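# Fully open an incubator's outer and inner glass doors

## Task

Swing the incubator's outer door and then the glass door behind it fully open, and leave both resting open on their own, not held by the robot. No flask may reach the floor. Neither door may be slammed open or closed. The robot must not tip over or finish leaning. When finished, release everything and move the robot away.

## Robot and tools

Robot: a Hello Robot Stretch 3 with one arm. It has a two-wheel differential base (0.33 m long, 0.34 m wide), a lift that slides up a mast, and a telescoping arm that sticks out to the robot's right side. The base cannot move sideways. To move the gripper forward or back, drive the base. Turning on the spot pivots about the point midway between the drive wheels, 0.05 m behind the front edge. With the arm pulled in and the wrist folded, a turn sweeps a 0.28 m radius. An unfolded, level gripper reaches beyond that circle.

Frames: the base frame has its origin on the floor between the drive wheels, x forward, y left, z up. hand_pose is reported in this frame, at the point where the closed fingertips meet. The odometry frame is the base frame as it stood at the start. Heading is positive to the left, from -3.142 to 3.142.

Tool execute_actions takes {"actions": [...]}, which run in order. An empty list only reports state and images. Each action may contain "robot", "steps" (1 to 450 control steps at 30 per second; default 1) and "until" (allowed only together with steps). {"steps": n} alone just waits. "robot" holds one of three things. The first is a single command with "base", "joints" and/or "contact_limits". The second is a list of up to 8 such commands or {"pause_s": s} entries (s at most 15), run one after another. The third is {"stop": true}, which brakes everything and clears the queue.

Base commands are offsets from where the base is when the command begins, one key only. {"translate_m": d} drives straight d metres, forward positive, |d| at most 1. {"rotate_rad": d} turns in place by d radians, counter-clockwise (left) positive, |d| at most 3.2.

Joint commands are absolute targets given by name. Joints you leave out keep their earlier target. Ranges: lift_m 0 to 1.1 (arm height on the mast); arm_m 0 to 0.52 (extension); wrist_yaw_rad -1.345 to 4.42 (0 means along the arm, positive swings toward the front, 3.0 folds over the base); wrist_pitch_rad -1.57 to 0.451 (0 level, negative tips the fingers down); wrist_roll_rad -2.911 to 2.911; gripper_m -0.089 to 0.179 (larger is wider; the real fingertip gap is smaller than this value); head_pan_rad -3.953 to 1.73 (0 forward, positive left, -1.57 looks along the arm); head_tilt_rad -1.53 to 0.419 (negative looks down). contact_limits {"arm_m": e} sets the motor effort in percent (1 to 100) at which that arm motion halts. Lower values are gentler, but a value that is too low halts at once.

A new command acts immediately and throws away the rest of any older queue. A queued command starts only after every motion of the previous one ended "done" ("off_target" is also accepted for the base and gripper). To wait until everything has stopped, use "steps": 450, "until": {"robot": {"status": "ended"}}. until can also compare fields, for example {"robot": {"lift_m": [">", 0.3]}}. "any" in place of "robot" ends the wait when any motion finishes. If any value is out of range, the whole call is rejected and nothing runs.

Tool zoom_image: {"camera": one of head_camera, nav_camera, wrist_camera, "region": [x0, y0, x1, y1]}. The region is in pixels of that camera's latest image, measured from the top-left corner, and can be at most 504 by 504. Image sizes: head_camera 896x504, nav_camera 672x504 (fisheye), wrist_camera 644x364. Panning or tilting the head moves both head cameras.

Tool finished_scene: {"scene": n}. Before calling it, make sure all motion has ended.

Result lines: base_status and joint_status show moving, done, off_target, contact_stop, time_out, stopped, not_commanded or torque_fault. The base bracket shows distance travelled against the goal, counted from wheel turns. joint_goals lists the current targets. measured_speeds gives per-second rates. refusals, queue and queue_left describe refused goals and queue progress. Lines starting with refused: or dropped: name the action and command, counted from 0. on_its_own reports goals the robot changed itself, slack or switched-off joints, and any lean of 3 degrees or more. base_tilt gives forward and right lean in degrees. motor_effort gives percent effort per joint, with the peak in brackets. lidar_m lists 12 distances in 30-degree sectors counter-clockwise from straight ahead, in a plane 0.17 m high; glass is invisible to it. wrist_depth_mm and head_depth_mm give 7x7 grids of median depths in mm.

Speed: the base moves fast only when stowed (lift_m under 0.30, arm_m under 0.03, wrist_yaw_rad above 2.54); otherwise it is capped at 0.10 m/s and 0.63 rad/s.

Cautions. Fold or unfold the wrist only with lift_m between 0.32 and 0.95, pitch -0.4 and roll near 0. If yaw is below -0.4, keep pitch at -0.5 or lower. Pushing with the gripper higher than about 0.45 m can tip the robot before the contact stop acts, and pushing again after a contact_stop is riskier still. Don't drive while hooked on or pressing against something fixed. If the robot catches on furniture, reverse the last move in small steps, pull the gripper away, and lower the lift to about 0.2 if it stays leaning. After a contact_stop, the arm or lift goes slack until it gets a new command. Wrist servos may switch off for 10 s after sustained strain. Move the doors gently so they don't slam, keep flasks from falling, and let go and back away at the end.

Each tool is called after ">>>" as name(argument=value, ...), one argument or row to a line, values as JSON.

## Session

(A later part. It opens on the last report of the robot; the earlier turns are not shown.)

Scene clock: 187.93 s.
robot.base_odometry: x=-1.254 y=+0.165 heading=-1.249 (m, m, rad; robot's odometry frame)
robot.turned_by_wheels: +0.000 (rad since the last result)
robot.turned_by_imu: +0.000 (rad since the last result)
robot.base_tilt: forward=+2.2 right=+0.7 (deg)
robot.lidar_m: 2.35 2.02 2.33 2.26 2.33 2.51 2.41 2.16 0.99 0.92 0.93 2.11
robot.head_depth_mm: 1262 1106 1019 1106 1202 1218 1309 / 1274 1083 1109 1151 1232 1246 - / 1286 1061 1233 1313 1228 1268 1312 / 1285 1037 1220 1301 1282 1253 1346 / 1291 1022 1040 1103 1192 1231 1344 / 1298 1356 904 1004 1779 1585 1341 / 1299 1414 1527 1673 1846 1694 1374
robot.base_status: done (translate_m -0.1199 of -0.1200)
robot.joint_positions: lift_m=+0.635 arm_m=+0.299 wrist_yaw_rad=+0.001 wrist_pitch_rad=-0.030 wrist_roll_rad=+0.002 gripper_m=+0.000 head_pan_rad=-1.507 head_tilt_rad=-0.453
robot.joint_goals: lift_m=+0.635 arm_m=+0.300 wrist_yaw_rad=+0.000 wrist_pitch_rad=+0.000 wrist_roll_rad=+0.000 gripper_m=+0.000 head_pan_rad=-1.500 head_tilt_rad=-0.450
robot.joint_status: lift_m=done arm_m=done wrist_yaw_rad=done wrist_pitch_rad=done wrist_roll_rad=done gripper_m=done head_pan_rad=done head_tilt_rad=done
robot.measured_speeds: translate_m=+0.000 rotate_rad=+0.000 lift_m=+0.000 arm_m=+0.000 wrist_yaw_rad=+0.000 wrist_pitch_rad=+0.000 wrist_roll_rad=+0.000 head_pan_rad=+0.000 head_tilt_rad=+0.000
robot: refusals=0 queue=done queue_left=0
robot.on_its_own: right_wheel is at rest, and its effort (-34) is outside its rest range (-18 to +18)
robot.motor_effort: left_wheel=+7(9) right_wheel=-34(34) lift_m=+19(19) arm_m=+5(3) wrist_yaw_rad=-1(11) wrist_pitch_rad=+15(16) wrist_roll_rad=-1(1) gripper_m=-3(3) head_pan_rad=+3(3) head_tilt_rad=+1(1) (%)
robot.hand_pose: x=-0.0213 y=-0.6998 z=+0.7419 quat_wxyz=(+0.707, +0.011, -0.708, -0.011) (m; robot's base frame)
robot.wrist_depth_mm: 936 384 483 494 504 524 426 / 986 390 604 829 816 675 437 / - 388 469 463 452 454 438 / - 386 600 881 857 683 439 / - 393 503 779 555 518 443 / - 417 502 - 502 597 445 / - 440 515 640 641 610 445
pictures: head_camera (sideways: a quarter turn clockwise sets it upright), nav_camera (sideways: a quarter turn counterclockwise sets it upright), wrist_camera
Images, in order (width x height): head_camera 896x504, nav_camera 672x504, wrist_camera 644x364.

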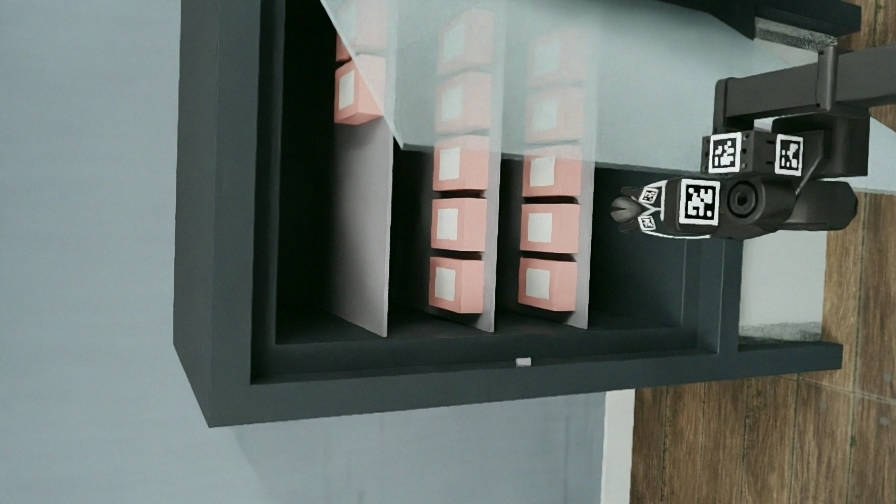

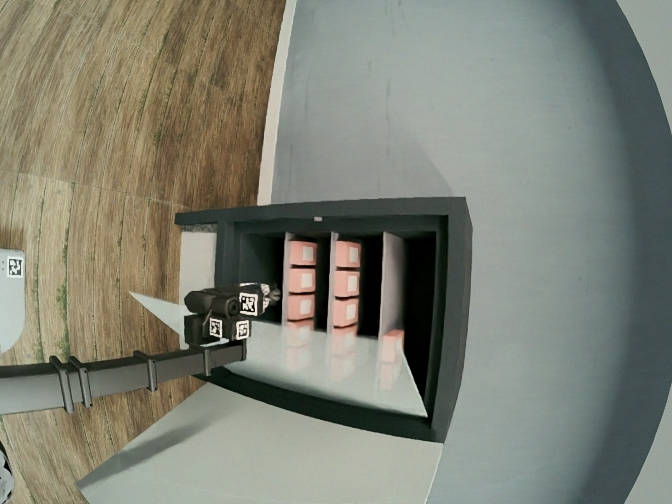

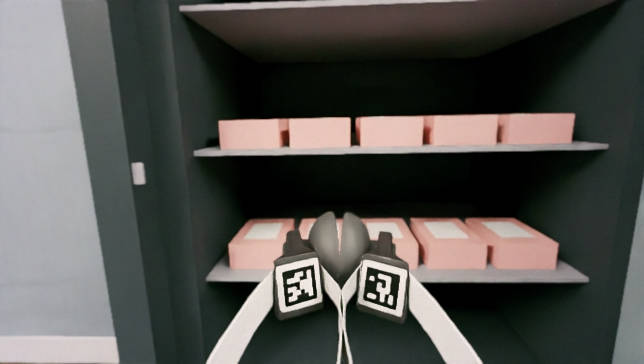

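>>> execute_actions(
  actions=[
    {"robot":{"base":{"translate_m":-0.13}},"steps":450,"until":{"robot":{"status":"ended"}}},
  ],
)

Scene clock: 191.70 s.
robot.base_odometry: x=-1.295 y=+0.289 heading=-1.249 (m, m, rad; robot's odometry frame)
robot.turned_by_wheels: +0.000 (rad since the last result)
robot.turned_by_imu: +0.225 (rad since the last result)
robot.base_tilt: forward=+2.1 right=+0.7 (deg)
robot.lidar_m: 2.11 2.70 2.28 2.27 2.57 2.32 2.31 1.78 0.94 0.93 1.69 2.46
robot.head_depth_mm: 1230 1146 1151 1096 1146 1198 1241 / 1255 1119 1145 1097 1241 1231 - / 1294 1094 1227 1151 1233 1275 1291 / 1338 1070 980 1084 1198 1256 1351 / 1364 1443 946 1712 1889 1592 1346 / 1405 1520 1664 1812 1983 1690 1387 / 1452 1561 1727 1893 2038 1687 1373
robot.base_status: done (translate_m -0.1300 of -0.1300)
robot.joint_positions: lift_m=+0.635 arm_m=+0.300 wrist_yaw_rad=+0.005 wrist_pitch_rad=-0.023 wrist_roll_rad=+0.002 gripper_m=+0.000 head_pan_rad=-1.506 head_tilt_rad=-0.450
robot.joint_goals: lift_m=+0.635 arm_m=+0.300 wrist_yaw_rad=+0.000 wrist_pitch_rad=+0.000 wrist_roll_rad=+0.000 gripper_m=+0.000 head_pan_rad=-1.500 head_tilt_rad=-0.450
robot.joint_status: lift_m=done arm_m=done wrist_yaw_rad=done wrist_pitch_rad=done wrist_roll_rad=done gripper_m=done head_pan_rad=done head_tilt_rad=done
robot.measured_speeds: translate_m=+0.000 rotate_rad=+0.000 lift_m=+0.000 arm_m=+0.000 wrist_yaw_rad=+0.000 wrist_pitch_rad=+0.000 wrist_roll_rad=+0.000 head_pan_rad=+0.000 head_tilt_rad=+0.000
robot: refusals=0 queue=done queue_left=0
robot.on_its_own: right_wheel is at rest, and its effort (-19) is outside its rest range (-18 to +18)
robot.motor_effort: left_wheel=+4(23) right_wheel=-19(64) lift_m=+21(22) arm_m=+2(10) wrist_yaw_rad=-5(13) wrist_pitch_rad=+11(27) wrist_roll_rad=-1(1) gripper_m=-2(3) head_pan_rad=+3(2) head_tilt_rad=+0(0) (%)
robot.hand_pose: x=-0.0202 y=-0.7003 z=+0.7436 quat_wxyz=(+0.707, +0.010, -0.707, -0.007) (m; robot's base frame)
robot.wrist_depth_mm: - - 385 478 491 501 516 / - - 412 607 786 739 694 / - - 413 476 453 418 391 / - - 449 638 845 780 700 / - - 457 524 570 531 566 / - - 459 - 474 450 420 / - - - 594 642 635 609
pictures: head_camera (sideways: a quarter turn clockwise sets it upright), nav_camera (sideways: a quarter turn counterclockwise sets it upright), wrist_camera
Images, in order (width x height): head_camera 896x504, nav_camera 672x504, wrist_camera 644x364.

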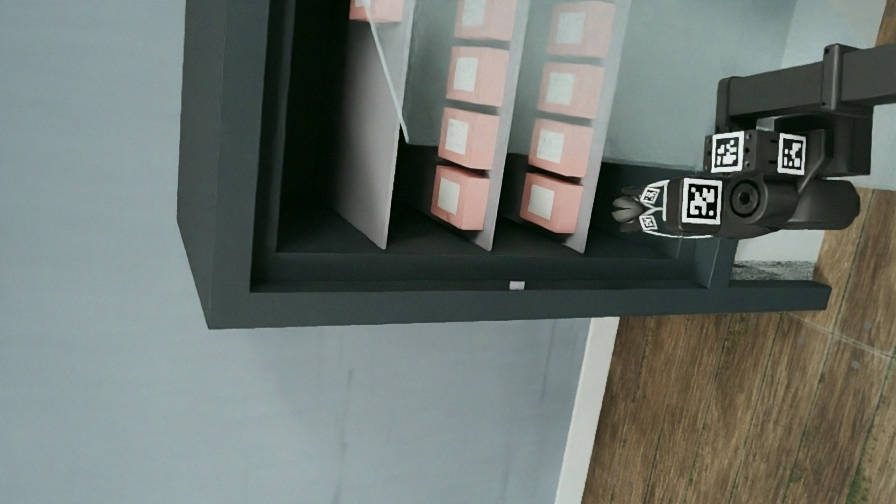

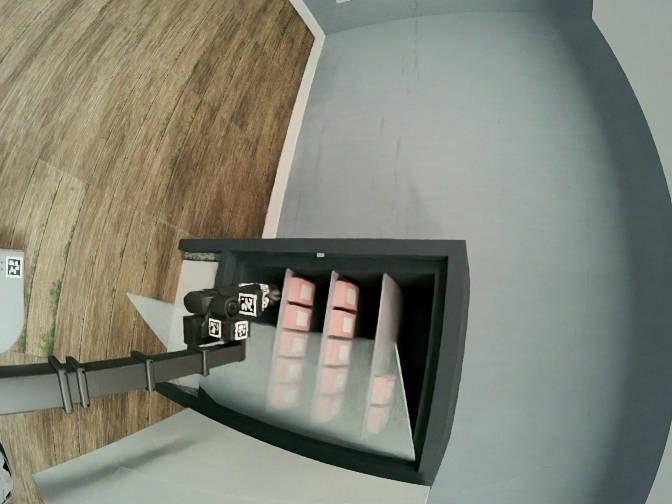

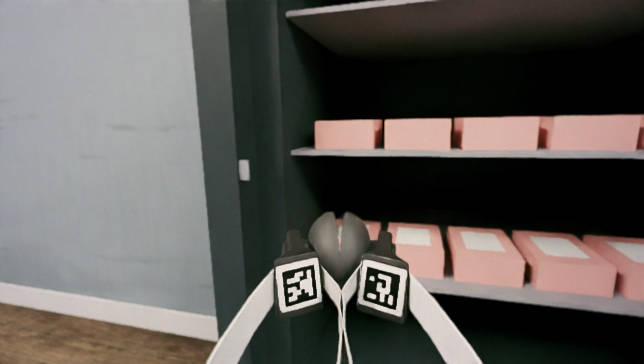

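>>> execute_actions(
  actions=[
    {"robot":[{"base":{"translate_m":0.08}},{"base":{"rotate_rad":-0.21}},{"joints":{"arm_m":0.2,"wrist_yaw_rad":-0.35}},{"base":{"translate_m":-0.12}}],"steps":450,"until":{"robot":{"status":"ended"}}},
  ],
)

Scene clock: 200.77 s.
robot.base_odometry: x=-1.283 y=+0.332 heading=-1.460 (m, m, rad; robot's odometry frame)
robot.turned_by_wheels: -0.210 (rad since the last result)
robot.turned_by_imu: -0.204 (rad since the last result)
robot.base_tilt: forward=+2.1 right=+0.7 (deg)
robot.lidar_m: 2.49 2.15 2.30 2.26 2.35 2.35 2.27 2.12 0.95 0.95 0.97 2.17
robot.head_depth_mm: 1264 1143 931 991 1046 1095 1189 / 1271 1111 1013 1120 1201 1237 1313 / 1288 1090 1137 1320 1311 1232 - / 1288 1067 1224 1313 1290 1244 1350 / 1299 1053 1217 1210 1286 1265 1358 / 1311 1034 1034 1108 1177 1246 1351 / 1320 1372 921 1017 1805 1631 1375
robot.base_status: done (translate_m -0.1200 of -0.1200)
robot.joint_positions: lift_m=+0.635 arm_m=+0.200 wrist_yaw_rad=-0.349 wrist_pitch_rad=-0.027 wrist_roll_rad=+0.002 gripper_m=+0.000 head_pan_rad=-1.506 head_tilt_rad=-0.450
robot.joint_goals: lift_m=+0.635 arm_m=+0.200 wrist_yaw_rad=-0.350 wrist_pitch_rad=+0.000 wrist_roll_rad=+0.000 gripper_m=+0.000 head_pan_rad=-1.500 head_tilt_rad=-0.450
robot.joint_status: lift_m=done arm_m=done wrist_yaw_rad=done wrist_pitch_rad=done wrist_roll_rad=done gripper_m=done head_pan_rad=done head_tilt_rad=done
robot.measured_speeds: translate_m=+0.000 rotate_rad=+0.000 lift_m=+0.000 arm_m=+0.000 wrist_yaw_rad=+0.000 wrist_pitch_rad=+0.000 wrist_roll_rad=+0.000 head_pan_rad=+0.000 head_tilt_rad=+0.000
robot: refusals=0 queue=done queue_left=0
robot.motor_effort: left_wheel=+1(9) right_wheel=-2(36) lift_m=+22(21) arm_m=-2(4) wrist_yaw_rad=-2(13) wrist_pitch_rad=+13(17) wrist_roll_rad=-1(1) gripper_m=-3(3) head_pan_rad=+3(3) head_tilt_rad=-1(0) (%)
robot.hand_pose: x=-0.1087 y=-0.5854 z=+0.7427 quat_wxyz=(+0.694, -0.113, -0.698, -0.132) (m; robot's base frame)
robot.wrist_depth_mm: 522 602 531 541 432 342 284 / 706 823 890 624 442 352 288 / 500 519 867 578 452 356 294 / 702 879 954 670 467 363 298 / 567 568 592 621 466 371 303 / 564 812 859 - 454 378 309 / 624 660 653 635 529 382 315
pictures: head_camera (sideways: a quarter turn clockwise sets it upright), nav_camera (sideways: a quarter turn counterclockwise sets it upright), wrist_camera
Images, in order (width x height): head_camera 896x504, nav_camera 672x504, wrist_camera 644x364.

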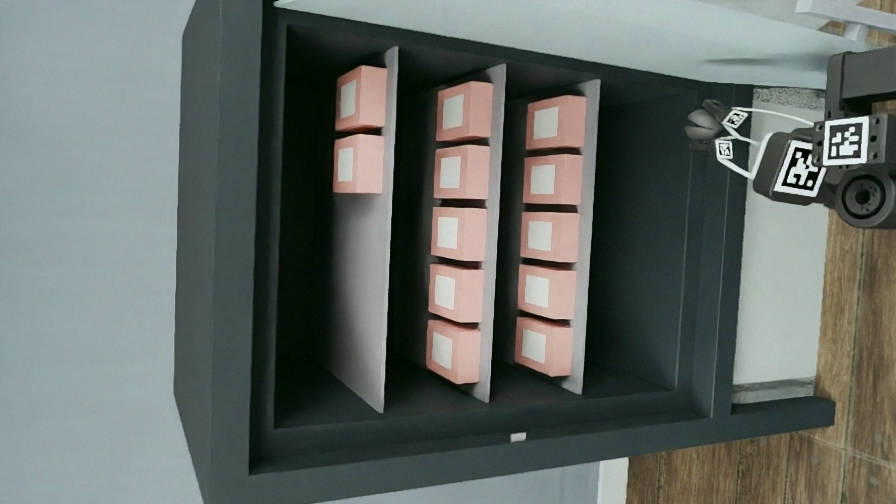

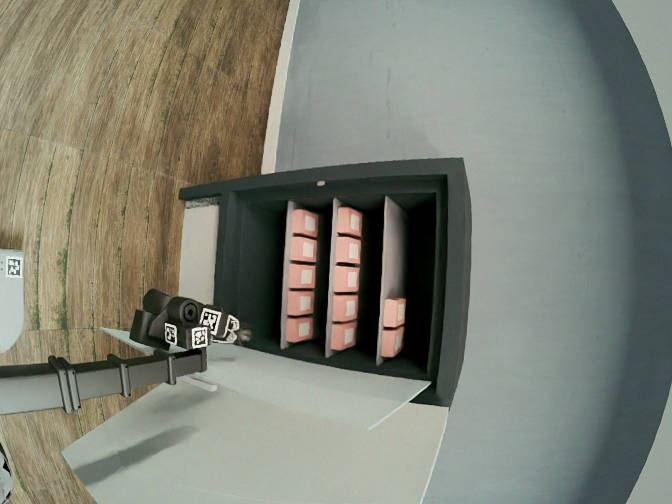

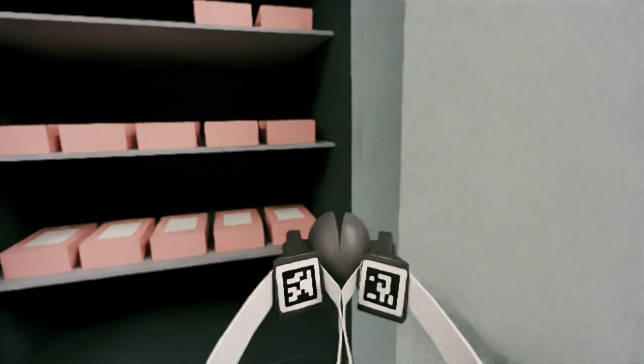

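>>> execute_actions(
  actions=[
    {"robot":{"base":{"translate_m":-0.07},"joints":{"head_pan_rad":-1.9,"head_tilt_rad":-0.6}},"steps":450,"until":{"robot":{"status":"ended"}}},
  ],
)

Scene clock: 202.60 s.
robot.base_odometry: x=-1.291 y=+0.402 heading=-1.460 (m, m, rad; robot's odometry frame)
robot.turned_by_wheels: +0.000 (rad since the last result)
robot.turned_by_imu: +0.000 (rad since the last result)
robot.base_tilt: forward=+2.1 right=+0.7 (deg)
robot.lidar_m: 2.57 2.21 2.32 2.26 2.35 2.28 2.20 2.12 0.93 0.92 0.99 2.16
robot.head_depth_mm: 1497 539 572 619 675 743 825 / 1430 588 637 697 766 851 978 / 1383 655 720 792 889 1006 1298 / 1314 740 824 924 1050 1144 1213 / 1268 859 962 1104 1262 1397 - / 1040 1006 1087 1207 1275 1387 1232 / 1022 1176 1080 1147 1271 1346 1265
robot.base_status: done (translate_m -0.0700 of -0.0700)
robot.joint_positions: lift_m=+0.635 arm_m=+0.200 wrist_yaw_rad=-0.349 wrist_pitch_rad=-0.027 wrist_roll_rad=+0.002 gripper_m=+0.000 head_pan_rad=-1.893 head_tilt_rad=-0.592
robot.joint_goals: lift_m=+0.635 arm_m=+0.200 wrist_yaw_rad=-0.350 wrist_pitch_rad=+0.000 wrist_roll_rad=+0.000 gripper_m=+0.000 head_pan_rad=-1.900 head_tilt_rad=-0.600
robot.joint_status: lift_m=done arm_m=done wrist_yaw_rad=done wrist_pitch_rad=done wrist_roll_rad=done gripper_m=done head_pan_rad=done head_tilt_rad=done
robot.measured_speeds: translate_m=+0.000 rotate_rad=+0.000 lift_m=+0.000 arm_m=+0.000 wrist_yaw_rad=+0.000 wrist_pitch_rad=+0.000 wrist_roll_rad=+0.000 head_pan_rad=+0.000 head_tilt_rad=+0.000
robot: refusals=0 queue=done queue_left=0
robot.motor_effort: left_wheel=+1(3) right_wheel=-1(8) lift_m=+22(22) arm_m=-1(2) wrist_yaw_rad=-1(1) wrist_pitch_rad=+14(14) wrist_roll_rad=-1(1) gripper_m=-2(3) head_pan_rad=-2(28) head_tilt_rad=-3(14) (%)
robot.hand_pose: x=-0.1087 y=-0.5854 z=+0.7427 quat_wxyz=(+0.694, -0.113, -0.698, -0.132) (m; robot's base frame)
robot.wrist_depth_mm: 510 526 530 493 356 282 235 / 786 829 864 506 367 287 237 / 496 525 833 523 371 292 241 / 819 883 930 547 383 300 246 / 570 563 600 576 381 304 249 / 687 819 852 - 372 313 253 / 668 656 653 596 429 317 258
pictures: head_camera (sideways: a quarter turn clockwise sets it upright), nav_camera (sideways: a quarter turn counterclockwise sets it upright), wrist_camera
Images, in order (width x height): head_camera 896x504, nav_camera 672x504, wrist_camera 644x364.

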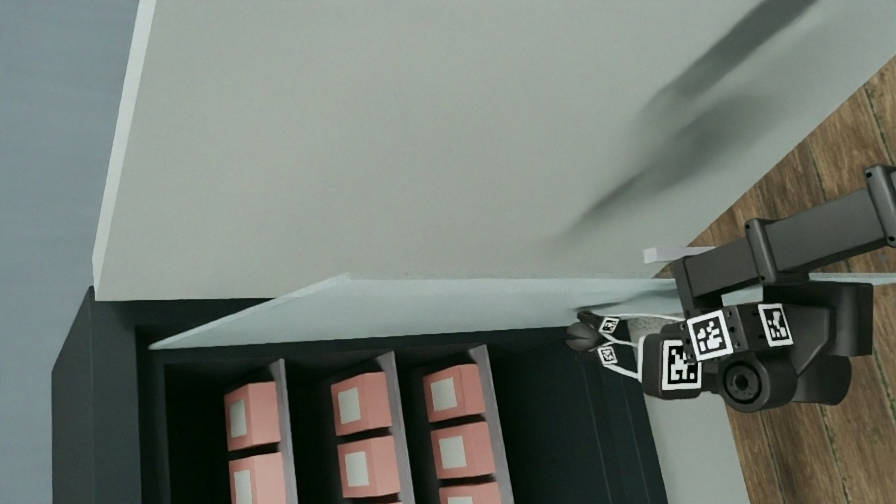

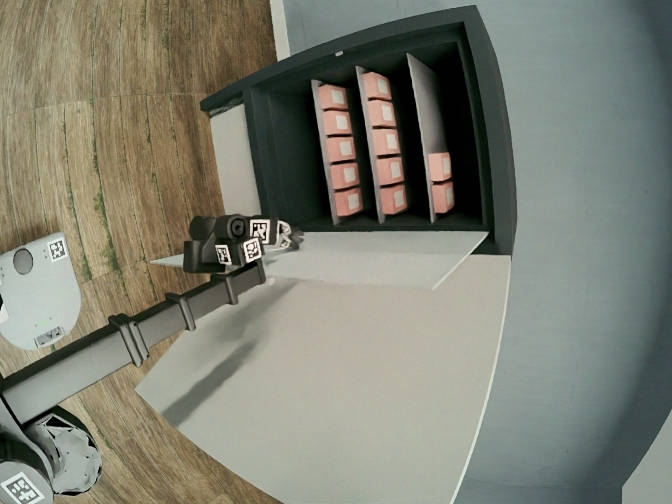

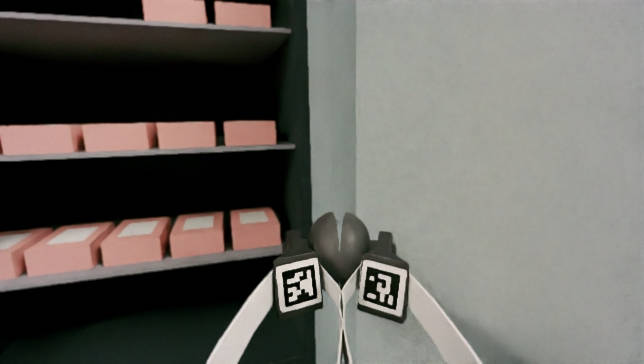

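>>> execute_actions(
  actions=[
    {"robot":{"base":{"translate_m":-0.07}},"steps":450,"until":{"robot":{"status":"ended"}}},
  ],
)

Scene clock: 205.53 s.
robot.base_odometry: x=-1.298 y=+0.471 heading=-1.460 (m, m, rad; robot's odometry frame)
robot.turned_by_wheels: +0.000 (rad since the last result)
robot.turned_by_imu: -0.009 (rad since the last result)
robot.base_tilt: forward=+2.1 right=+0.7 (deg)
robot.lidar_m: 2.63 2.29 2.34 2.26 2.34 2.20 2.12 2.14 1.57 0.91 0.99 2.14
robot.head_depth_mm: 1498 466 487 528 576 632 703 / 1451 507 543 594 655 729 819 / 1402 557 612 675 753 855 967 / 1352 629 699 783 893 976 - / 1288 723 816 930 1074 - - / 1232 851 964 1130 1254 1381 1233 / 1045 1181 1086 1153 1267 1353 1263
robot.base_status: done (translate_m -0.0700 of -0.0700)
robot.joint_positions: lift_m=+0.635 arm_m=+0.199 wrist_yaw_rad=-0.262 wrist_pitch_rad=-0.030 wrist_roll_rad=+0.002 gripper_m=+0.000 head_pan_rad=-1.893 head_tilt_rad=-0.593
robot.joint_goals: lift_m=+0.635 arm_m=+0.200 wrist_yaw_rad=-0.293 wrist_pitch_rad=+0.000 wrist_roll_rad=+0.000 gripper_m=+0.000 head_pan_rad=-1.900 head_tilt_rad=-0.600
robot.joint_status: lift_m=done arm_m=done wrist_yaw_rad=done wrist_pitch_rad=done wrist_roll_rad=done gripper_m=done head_pan_rad=done head_tilt_rad=done
robot.measured_speeds: translate_m=+0.000 rotate_rad=+0.000 lift_m=+0.000 arm_m=+0.000 wrist_yaw_rad=+0.000 wrist_pitch_rad=+0.000 wrist_roll_rad=+0.000 head_pan_rad=+0.000 head_tilt_rad=+0.000
robot: refusals=0 queue=done queue_left=0
robot.on_its_own: wrist_yaw_rad is held at -0.293, not at your -0.350, by its stall guard, which is still easing
robot.motor_effort: left_wheel=-1(4) right_wheel=-1(15) lift_m=+21(25) arm_m=+10(11) wrist_yaw_rad=-29(38) wrist_pitch_rad=+15(16) wrist_roll_rad=-1(1) gripper_m=-4(6) head_pan_rad=-2(2) head_tilt_rad=-3(4) (%)
robot.hand_pose: x=-0.0876 y=-0.5903 z=+0.7419 quat_wxyz=(+0.699, -0.082, -0.703, -0.103) (m; robot's base frame)
robot.wrist_depth_mm: 581 525 526 447 305 234 191 / 802 850 887 458 310 239 194 / 519 530 859 476 318 243 197 / 839 882 943 491 327 246 200 / 578 572 599 543 330 252 203 / 725 818 853 - 316 257 206 / 662 663 652 544 371 263 209
pictures: head_camera (sideways: a quarter turn clockwise sets it upright), nav_camera (sideways: a quarter turn counterclockwise sets it upright), wrist_camera
Images, in order (width x height): head_camera 896x504, nav_camera 672x504, wrist_camera 644x364.

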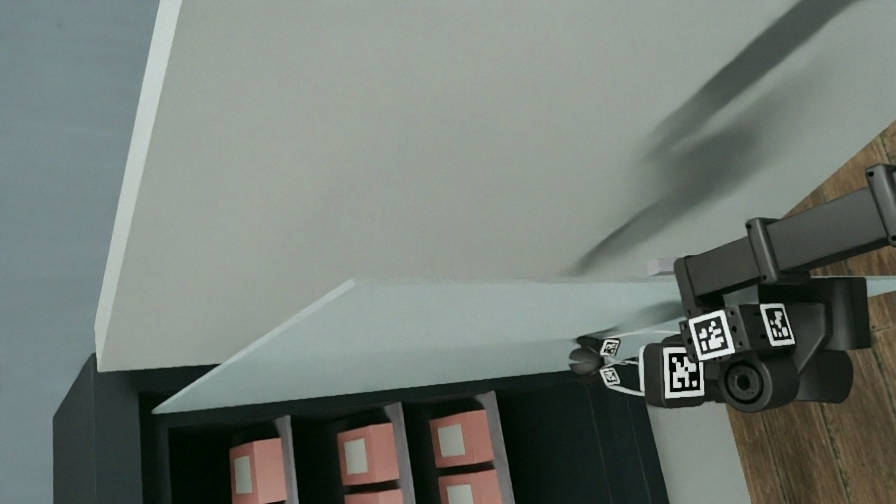

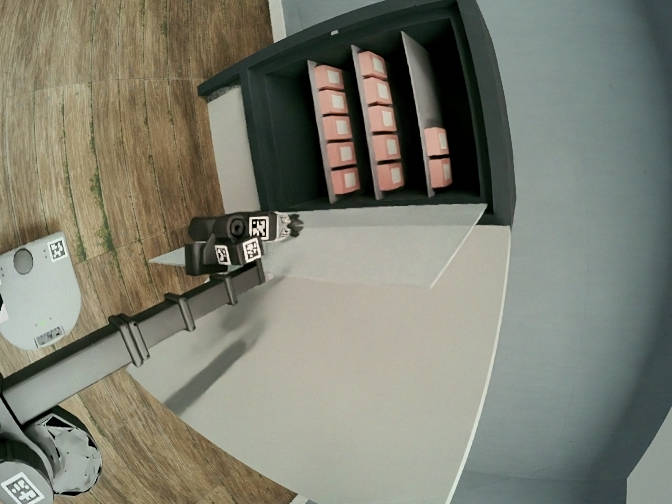

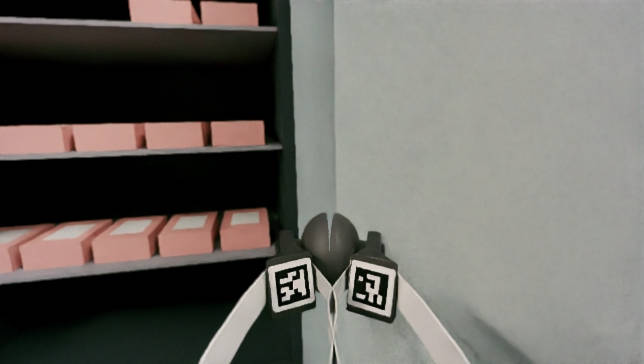

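Probably at its stop. Retreat.

>>> execute_actions(
  actions=[
    {"robot":[{"base":{"translate_m":0.2}},{"joints":{"arm_m":0.0,"wrist_yaw_rad":0.0},"base":{"translate_m":0.1}}],"steps":450,"until":{"robot":{"status":"ended"}}},
    {"steps":45},
  ],
)

Scene clock: 213.23 s.
robot.base_odometry: x=-1.265 y=+0.173 heading=-1.460 (m, m, rad; robot's odometry frame)
robot.turned_by_wheels: +0.000 (rad since the last result)
robot.turned_by_imu: -0.007 (rad since the last result)
robot.base_tilt: forward=+2.1 right=+0.7 (deg)
robot.lidar_m: 2.33 2.00 2.33 2.25 2.35 2.52 2.42 2.15 0.99 0.92 1.56 2.12
robot.head_depth_mm: 1461 763 823 891 974 1070 1283 / 1417 844 913 1002 1091 1430 1269 / 1355 938 1030 1149 1282 1487 1266 / 1085 1036 1135 1265 1335 1475 1268 / 1058 1056 1150 1312 1319 1429 1262 / 1037 1183 1121 1205 1269 1381 1263 / 1021 1177 1083 1154 1269 1348 1258
robot.base_status: done (translate_m +0.1000 of +0.1000)
robot.joint_positions: lift_m=+0.635 arm_m=+0.002 wrist_yaw_rad=+0.000 wrist_pitch_rad=-0.027 wrist_roll_rad=+0.002 gripper_m=+0.000 head_pan_rad=-1.893 head_tilt_rad=-0.593
robot.joint_goals: lift_m=+0.635 arm_m=+0.000 wrist_yaw_rad=+0.000 wrist_pitch_rad=+0.000 wrist_roll_rad=+0.000 gripper_m=+0.000 head_pan_rad=-1.900 head_tilt_rad=-0.600
robot.joint_status: lift_m=done arm_m=done wrist_yaw_rad=done wrist_pitch_rad=done wrist_roll_rad=done gripper_m=done head_pan_rad=done head_tilt_rad=done
robot.measured_speeds: translate_m=+0.000 rotate_rad=+0.000 lift_m=+0.000 arm_m=+0.000 wrist_yaw_rad=+0.000 wrist_pitch_rad=+0.000 wrist_roll_rad=+0.000 head_pan_rad=+0.000 head_tilt_rad=+0.000
robot: refusals=0 queue=done queue_left=0
robot.motor_effort: left_wheel=+0(4) right_wheel=-2(13) lift_m=+21(22) arm_m=-2(12) wrist_yaw_rad=+0(27) wrist_pitch_rad=+13(15) wrist_roll_rad=-1(1) gripper_m=-2(6) head_pan_rad=-2(3) head_tilt_rad=-3(3) (%)
robot.hand_pose: x=-0.0216 y=-0.4023 z=+0.7428 quat_wxyz=(+0.707, +0.010, -0.708, -0.010) (m; robot's base frame)
robot.wrist_depth_mm: - - 664 - - 712 544 / - - 696 - - 733 553 / - - 711 - - 733 557 / - - 734 - - 742 570 / - - 813 803 - 729 568 / - - - - 900 751 585 / - - - 743 736 727 588
pictures: head_camera (sideways: a quarter turn clockwise sets it upright), nav_camera (sideways: a quarter turn counterclockwise sets it upright), wrist_camera
Images, in order (width x height): head_camera 896x504, nav_camera 672x504, wrist_camera 644x364.

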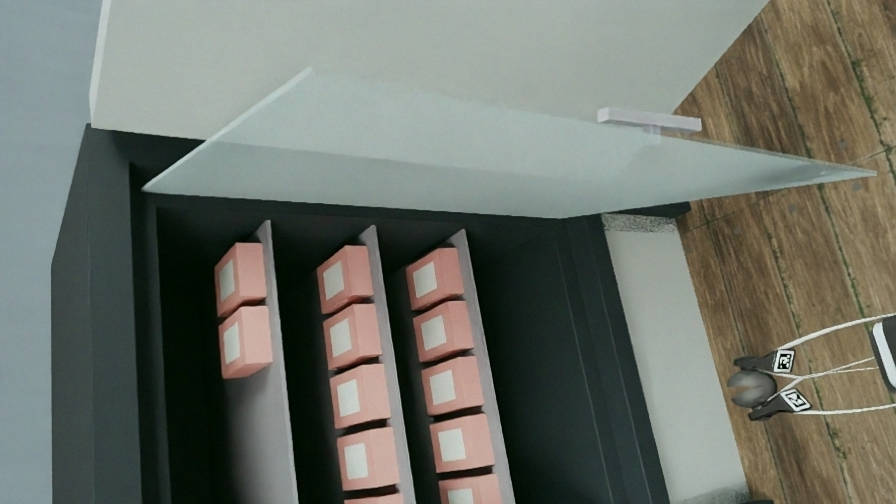

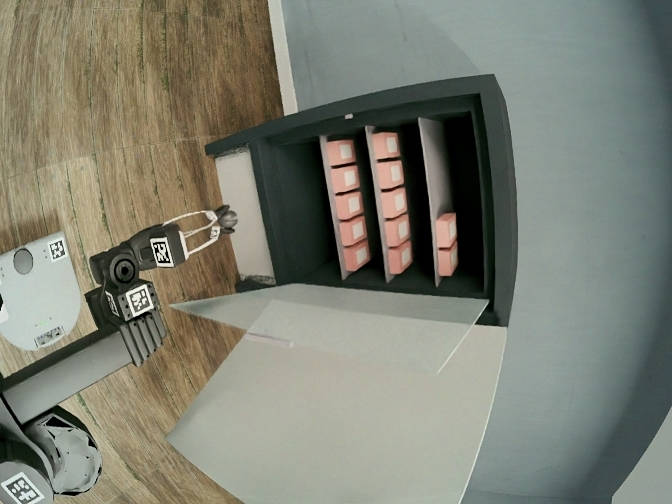

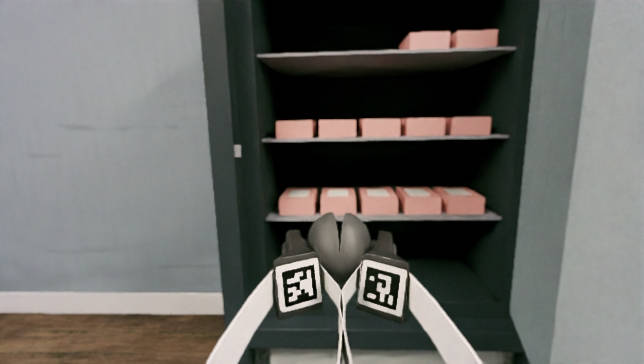

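>>> execute_actions(
  actions=[
    {"robot":[{"joints":{"arm_m":0.12,"wrist_yaw_rad":-0.38}},{"base":{"translate_m":-0.31}}],"steps":450,"until":{"robot":{"status":"ended"}}},
  ],
)

Scene clock: 221.00 s.
robot.base_odometry: x=-1.299 y=+0.481 heading=-1.460 (m, m, rad; robot's odometry frame)
robot.turned_by_wheels: +0.000 (rad since the last result)
robot.turned_by_imu: -0.001 (rad since the last result)
robot.base_tilt: forward=+2.1 right=+0.8 (deg)
robot.lidar_m: 2.64 2.30 2.34 2.26 2.34 2.21 2.12 2.15 1.57 0.91 0.98 2.13
robot.head_depth_mm: 1512 452 473 512 559 615 683 / 1459 492 525 573 634 705 794 / 1404 544 590 652 723 786 931 / 1345 606 674 755 861 1002 - / 1293 694 784 901 1048 1374 - / 1228 830 938 1090 1246 1397 1276 / 1025 1037 1117 1155 1269 1350 1263
robot.base_status: done (translate_m -0.3100 of -0.3100)
robot.joint_positions: lift_m=+0.635 arm_m=+0.120 wrist_yaw_rad=-0.378 wrist_pitch_rad=-0.027 wrist_roll_rad=+0.002 gripper_m=+0.000 head_pan_rad=-1.893 head_tilt_rad=-0.593
robot.joint_goals: lift_m=+0.635 arm_m=+0.120 wrist_yaw_rad=-0.380 wrist_pitch_rad=+0.000 wrist_roll_rad=+0.000 gripper_m=+0.000 head_pan_rad=-1.900 head_tilt_rad=-0.600
robot.joint_status: lift_m=done arm_m=done wrist_yaw_rad=done wrist_pitch_rad=done wrist_roll_rad=done gripper_m=done head_pan_rad=done head_tilt_rad=done
robot.measured_speeds: translate_m=+0.000 rotate_rad=+0.000 lift_m=+0.000 arm_m=+0.000 wrist_yaw_rad=+0.000 wrist_pitch_rad=+0.000 wrist_roll_rad=+0.000 head_pan_rad=+0.000 head_tilt_rad=+0.000
robot: refusals=0 queue=done queue_left=0
robot.motor_effort: left_wheel=+0(3) right_wheel=-1(16) lift_m=+21(20) arm_m=+3(2) wrist_yaw_rad=-2(14) wrist_pitch_rad=+13(13) wrist_roll_rad=-1(1) gripper_m=-2(4) head_pan_rad=-2(3) head_tilt_rad=-3(3) (%)
robot.hand_pose: x=-0.1158 y=-0.5021 z=+0.7428 quat_wxyz=(+0.692, -0.124, -0.697, -0.142) (m; robot's base frame)
robot.wrist_depth_mm: 790 564 536 365 277 225 187 / 815 875 548 383 285 228 191 / 571 659 574 391 294 234 193 / 877 961 596 405 298 237 197 / 588 624 617 451 302 243 201 / 825 876 774 - 291 247 201 / 662 668 658 448 340 251 207
pictures: head_camera (sideways: a quarter turn clockwise sets it upright), nav_camera (sideways: a quarter turn counterclockwise sets it upright), wrist_camera
Images, in order (width x height): head_camera 896x504, nav_camera 672x504, wrist_camera 644x364.

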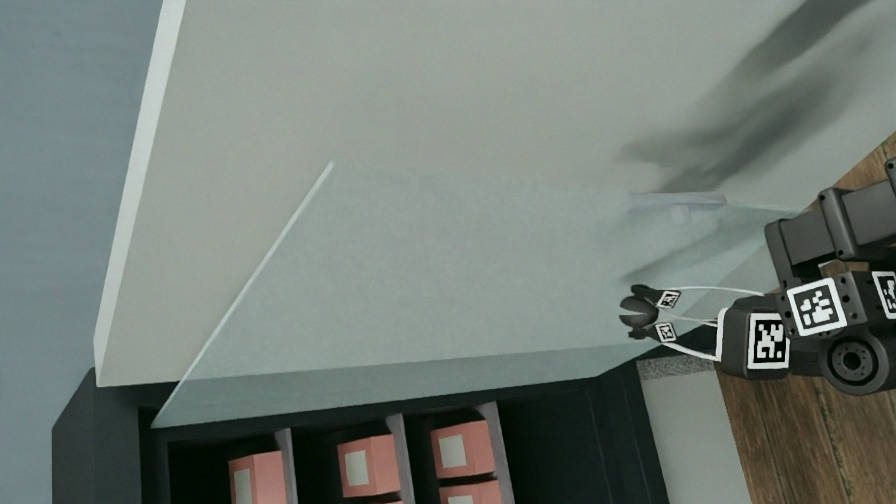

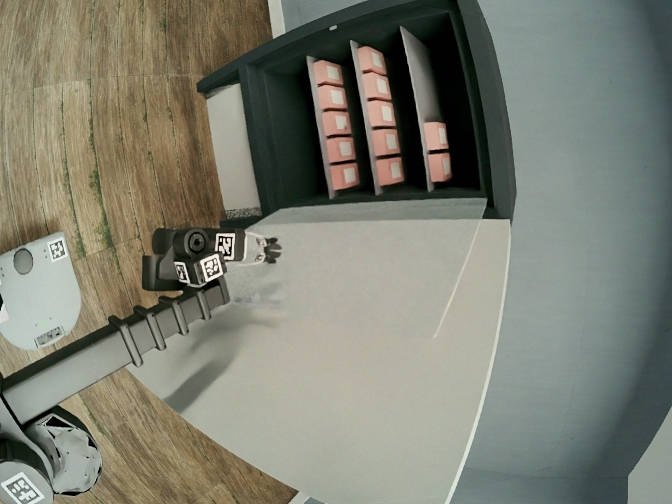

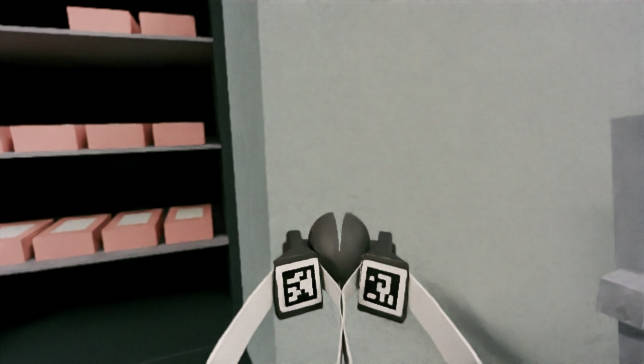

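It did open further. A little more.

>>> execute_actions(
  actions=[
    {"robot":{"base":{"translate_m":-0.06}},"steps":450,"until":{"robot":{"status":"ended"}}},
  ],
)

Scene clock: 224.00 s.
robot.base_odometry: x=-1.306 y=+0.541 heading=-1.459 (m, m, rad; robot's odometry frame)
robot.turned_by_wheels: +0.000 (rad since the last result)
robot.turned_by_imu: +0.000 (rad since the last result)
robot.base_tilt: forward=+2.1 right=+0.7 (deg)
robot.lidar_m: 2.70 2.36 2.34 2.25 2.34 2.14 2.06 2.14 1.57 0.90 0.98 2.13
robot.head_depth_mm: 1510 402 406 439 479 527 585 / 1456 437 451 493 542 605 682 / 1406 478 506 560 626 709 801 / 1371 529 579 648 738 837 - / 1303 597 674 771 902 1040 - / 1254 699 807 951 1159 1378 1269 / 1014 829 975 1135 1272 1351 1263
robot.base_status: done (translate_m -0.0600 of -0.0600)
robot.joint_positions: lift_m=+0.635 arm_m=+0.120 wrist_yaw_rad=-0.276 wrist_pitch_rad=-0.029 wrist_roll_rad=+0.002 gripper_m=+0.000 head_pan_rad=-1.893 head_tilt_rad=-0.593
robot.joint_goals: lift_m=+0.635 arm_m=+0.120 wrist_yaw_rad=-0.299 wrist_pitch_rad=+0.000 wrist_roll_rad=+0.000 gripper_m=+0.000 head_pan_rad=-1.900 head_tilt_rad=-0.600
robot.joint_status: lift_m=done arm_m=done wrist_yaw_rad=done wrist_pitch_rad=done wrist_roll_rad=done gripper_m=done head_pan_rad=done head_tilt_rad=done
robot.measured_speeds: translate_m=+0.000 rotate_rad=+0.000 lift_m=+0.000 arm_m=+0.000 wrist_yaw_rad=+0.000 wrist_pitch_rad=+0.000 wrist_roll_rad=+0.000 head_pan_rad=+0.000 head_tilt_rad=+0.000
robot: refusals=0 queue=done queue_left=0
robot.on_its_own: wrist_yaw_rad is held at -0.299, not at your -0.380, by its stall guard, which is still easing
robot.motor_effort: left_wheel=+4(11) right_wheel=-18(45) lift_m=+21(20) arm_m=+2(3) wrist_yaw_rad=-22(60) wrist_pitch_rad=+14(14) wrist_roll_rad=-1(1) gripper_m=-4(8) head_pan_rad=-3(2) head_tilt_rad=-3(3) (%)
robot.hand_pose: x=-0.0910 y=-0.5105 z=+0.7423 quat_wxyz=(+0.698, -0.087, -0.702, -0.107) (m; robot's base frame)
robot.wrist_depth_mm: 826 567 541 343 245 191 156 / 868 898 559 355 251 194 159 / 564 909 576 365 257 198 152 / 904 938 925 381 264 200 99 / 604 621 633 418 266 205 101 / 824 867 795 - 254 210 102 / 658 648 648 434 299 213 89
pictures: head_camera (sideways: a quarter turn clockwise sets it upright), nav_camera (sideways: a quarter turn counterclockwise sets it upright), wrist_camera
Images, in order (width x height): head_camera 896x504, nav_camera 672x504, wrist_camera 644x364.

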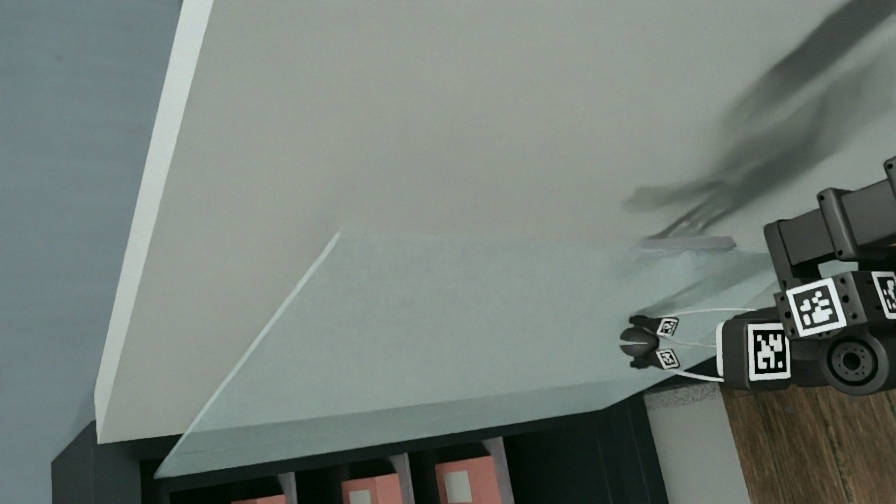

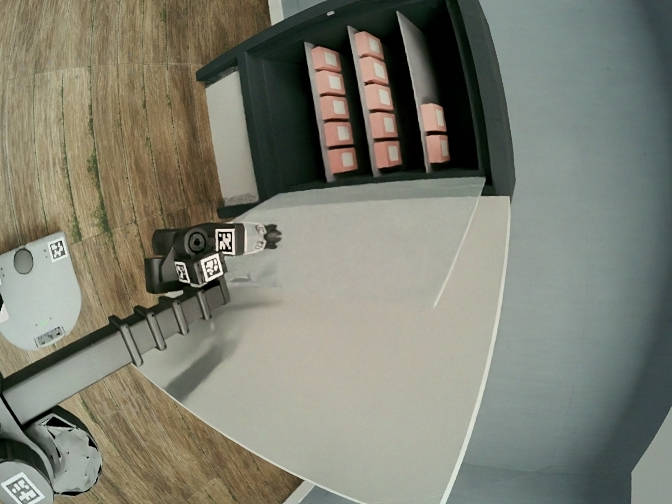

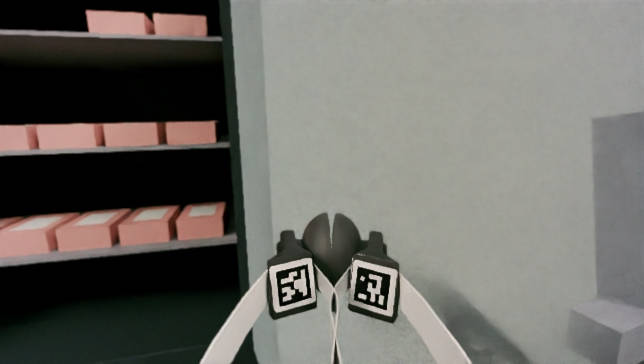

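At stop now (lever against outer door).

>>> execute_actions(
  actions=[
    {"robot":[{"base":{"translate_m":0.2}},{"joints":{"arm_m":0.0,"wrist_yaw_rad":0.0},"base":{"translate_m":0.15}}],"steps":450,"until":{"robot":{"status":"ended"}}},
  ],
)

>>> finished_scene(
  scene=2,
)

Scene clock: 230.57 s.
robot.base_odometry: x=-1.267 y=+0.193 heading=-1.460 (m, m, rad; robot's odometry frame)
robot.turned_by_wheels: +0.000 (rad since the last result)
robot.turned_by_imu: -0.001 (rad since the last result)
robot.base_tilt: forward=+2.1 right=+0.7 (deg)
robot.lidar_m: 2.35 2.02 2.32 2.26 2.34 2.51 2.41 2.15 0.99 0.93 0.93 2.13
robot.head_depth_mm: 1475 742 802 871 947 1041 1282 / 1415 822 893 975 1075 1398 1269 / 1356 915 1012 1122 1242 1465 1272 / 1074 1012 1127 1254 1336 1480 1266 / 1050 1052 1153 1259 1315 1430 1268 / 1028 1181 1088 1234 1273 1394 1263 / 1014 1172 1085 1150 1264 1353 1257
robot.base_status: done (translate_m +0.1500 of +0.1500)
robot.joint_positions: lift_m=+0.635 arm_m=+0.002 wrist_yaw_rad=-0.001 wrist_pitch_rad=-0.027 wrist_roll_rad=+0.002 gripper_m=+0.000 head_pan_rad=-1.893 head_tilt_rad=-0.593
robot.joint_goals: lift_m=+0.635 arm_m=+0.000 wrist_yaw_rad=+0.000 wrist_pitch_rad=+0.000 wrist_roll_rad=+0.000 gripper_m=+0.000 head_pan_rad=-1.900 head_tilt_rad=-0.600
robot.joint_status: lift_m=done arm_m=done wrist_yaw_rad=done wrist_pitch_rad=done wrist_roll_rad=done gripper_m=done head_pan_rad=done head_tilt_rad=done
robot.measured_speeds: translate_m=+0.000 rotate_rad=+0.000 lift_m=+0.000 arm_m=+0.000 wrist_yaw_rad=+0.000 wrist_pitch_rad=+0.000 wrist_roll_rad=+0.000 head_pan_rad=+0.000 head_tilt_rad=+0.000
robot: refusals=0 queue=done queue_left=0
robot.motor_effort: left_wheel=+0(5) right_wheel=-1(18) lift_m=+20(21) arm_m=-2(2) wrist_yaw_rad=+1(26) wrist_pitch_rad=+13(14) wrist_roll_rad=-1(2) gripper_m=-2(5) head_pan_rad=-2(2) head_tilt_rad=-3(3) (%)
robot.hand_pose: x=-0.0217 y=-0.4023 z=+0.7427 quat_wxyz=(+0.706, +0.009, -0.708, -0.010) (m; robot's base frame)
robot.wrist_depth_mm: - - 681 - - 688 529 / - - 695 - - 684 533 / - - 713 - - 694 547 / - - 743 - - 726 547 / - - 763 827 - 726 555 / - - 767 - 900 760 560 / - - 812 754 738 723 568
pictures: head_camera (sideways: a quarter turn clockwise sets it upright), nav_camera (sideways: a quarter turn counterclockwise sets it upright), wrist_camera
Images, in order (width x height): head_camera 896x504, nav_camera 672x504, wrist_camera 644x364.

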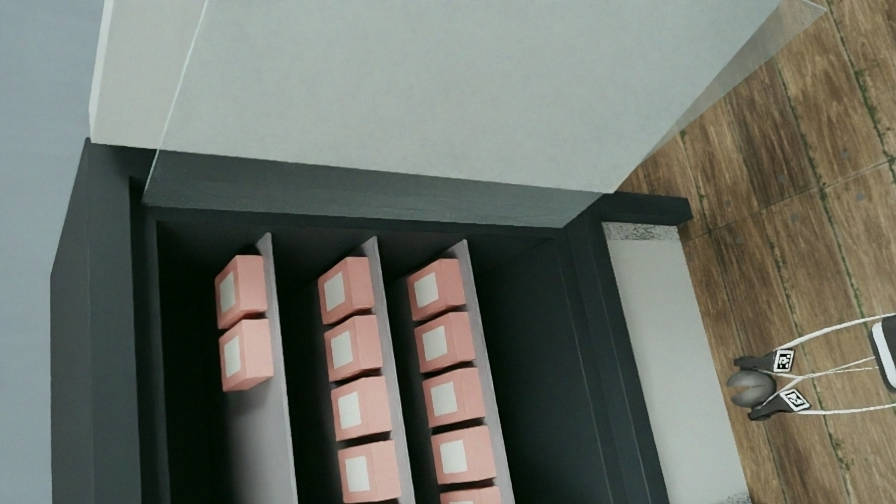

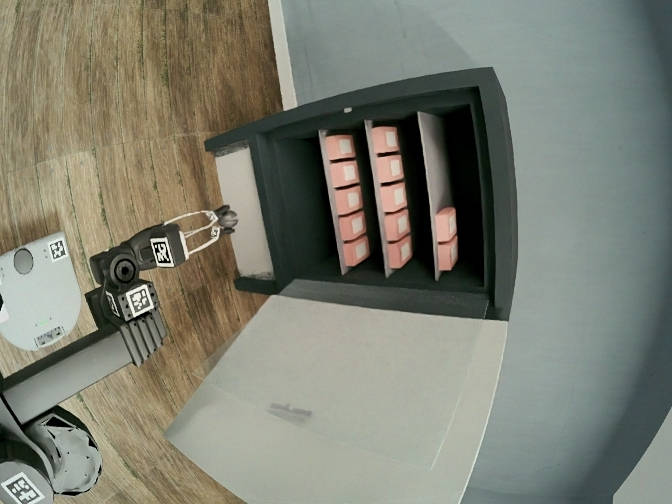

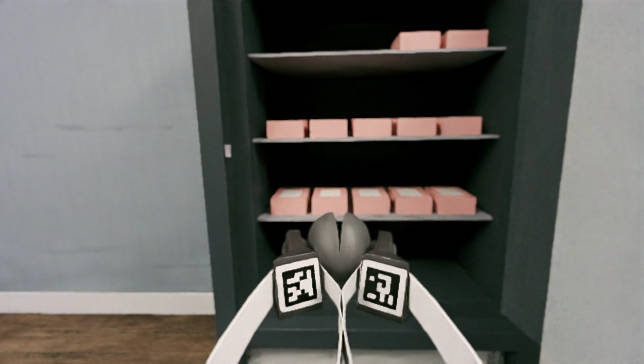

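The scene is finished: the task was done.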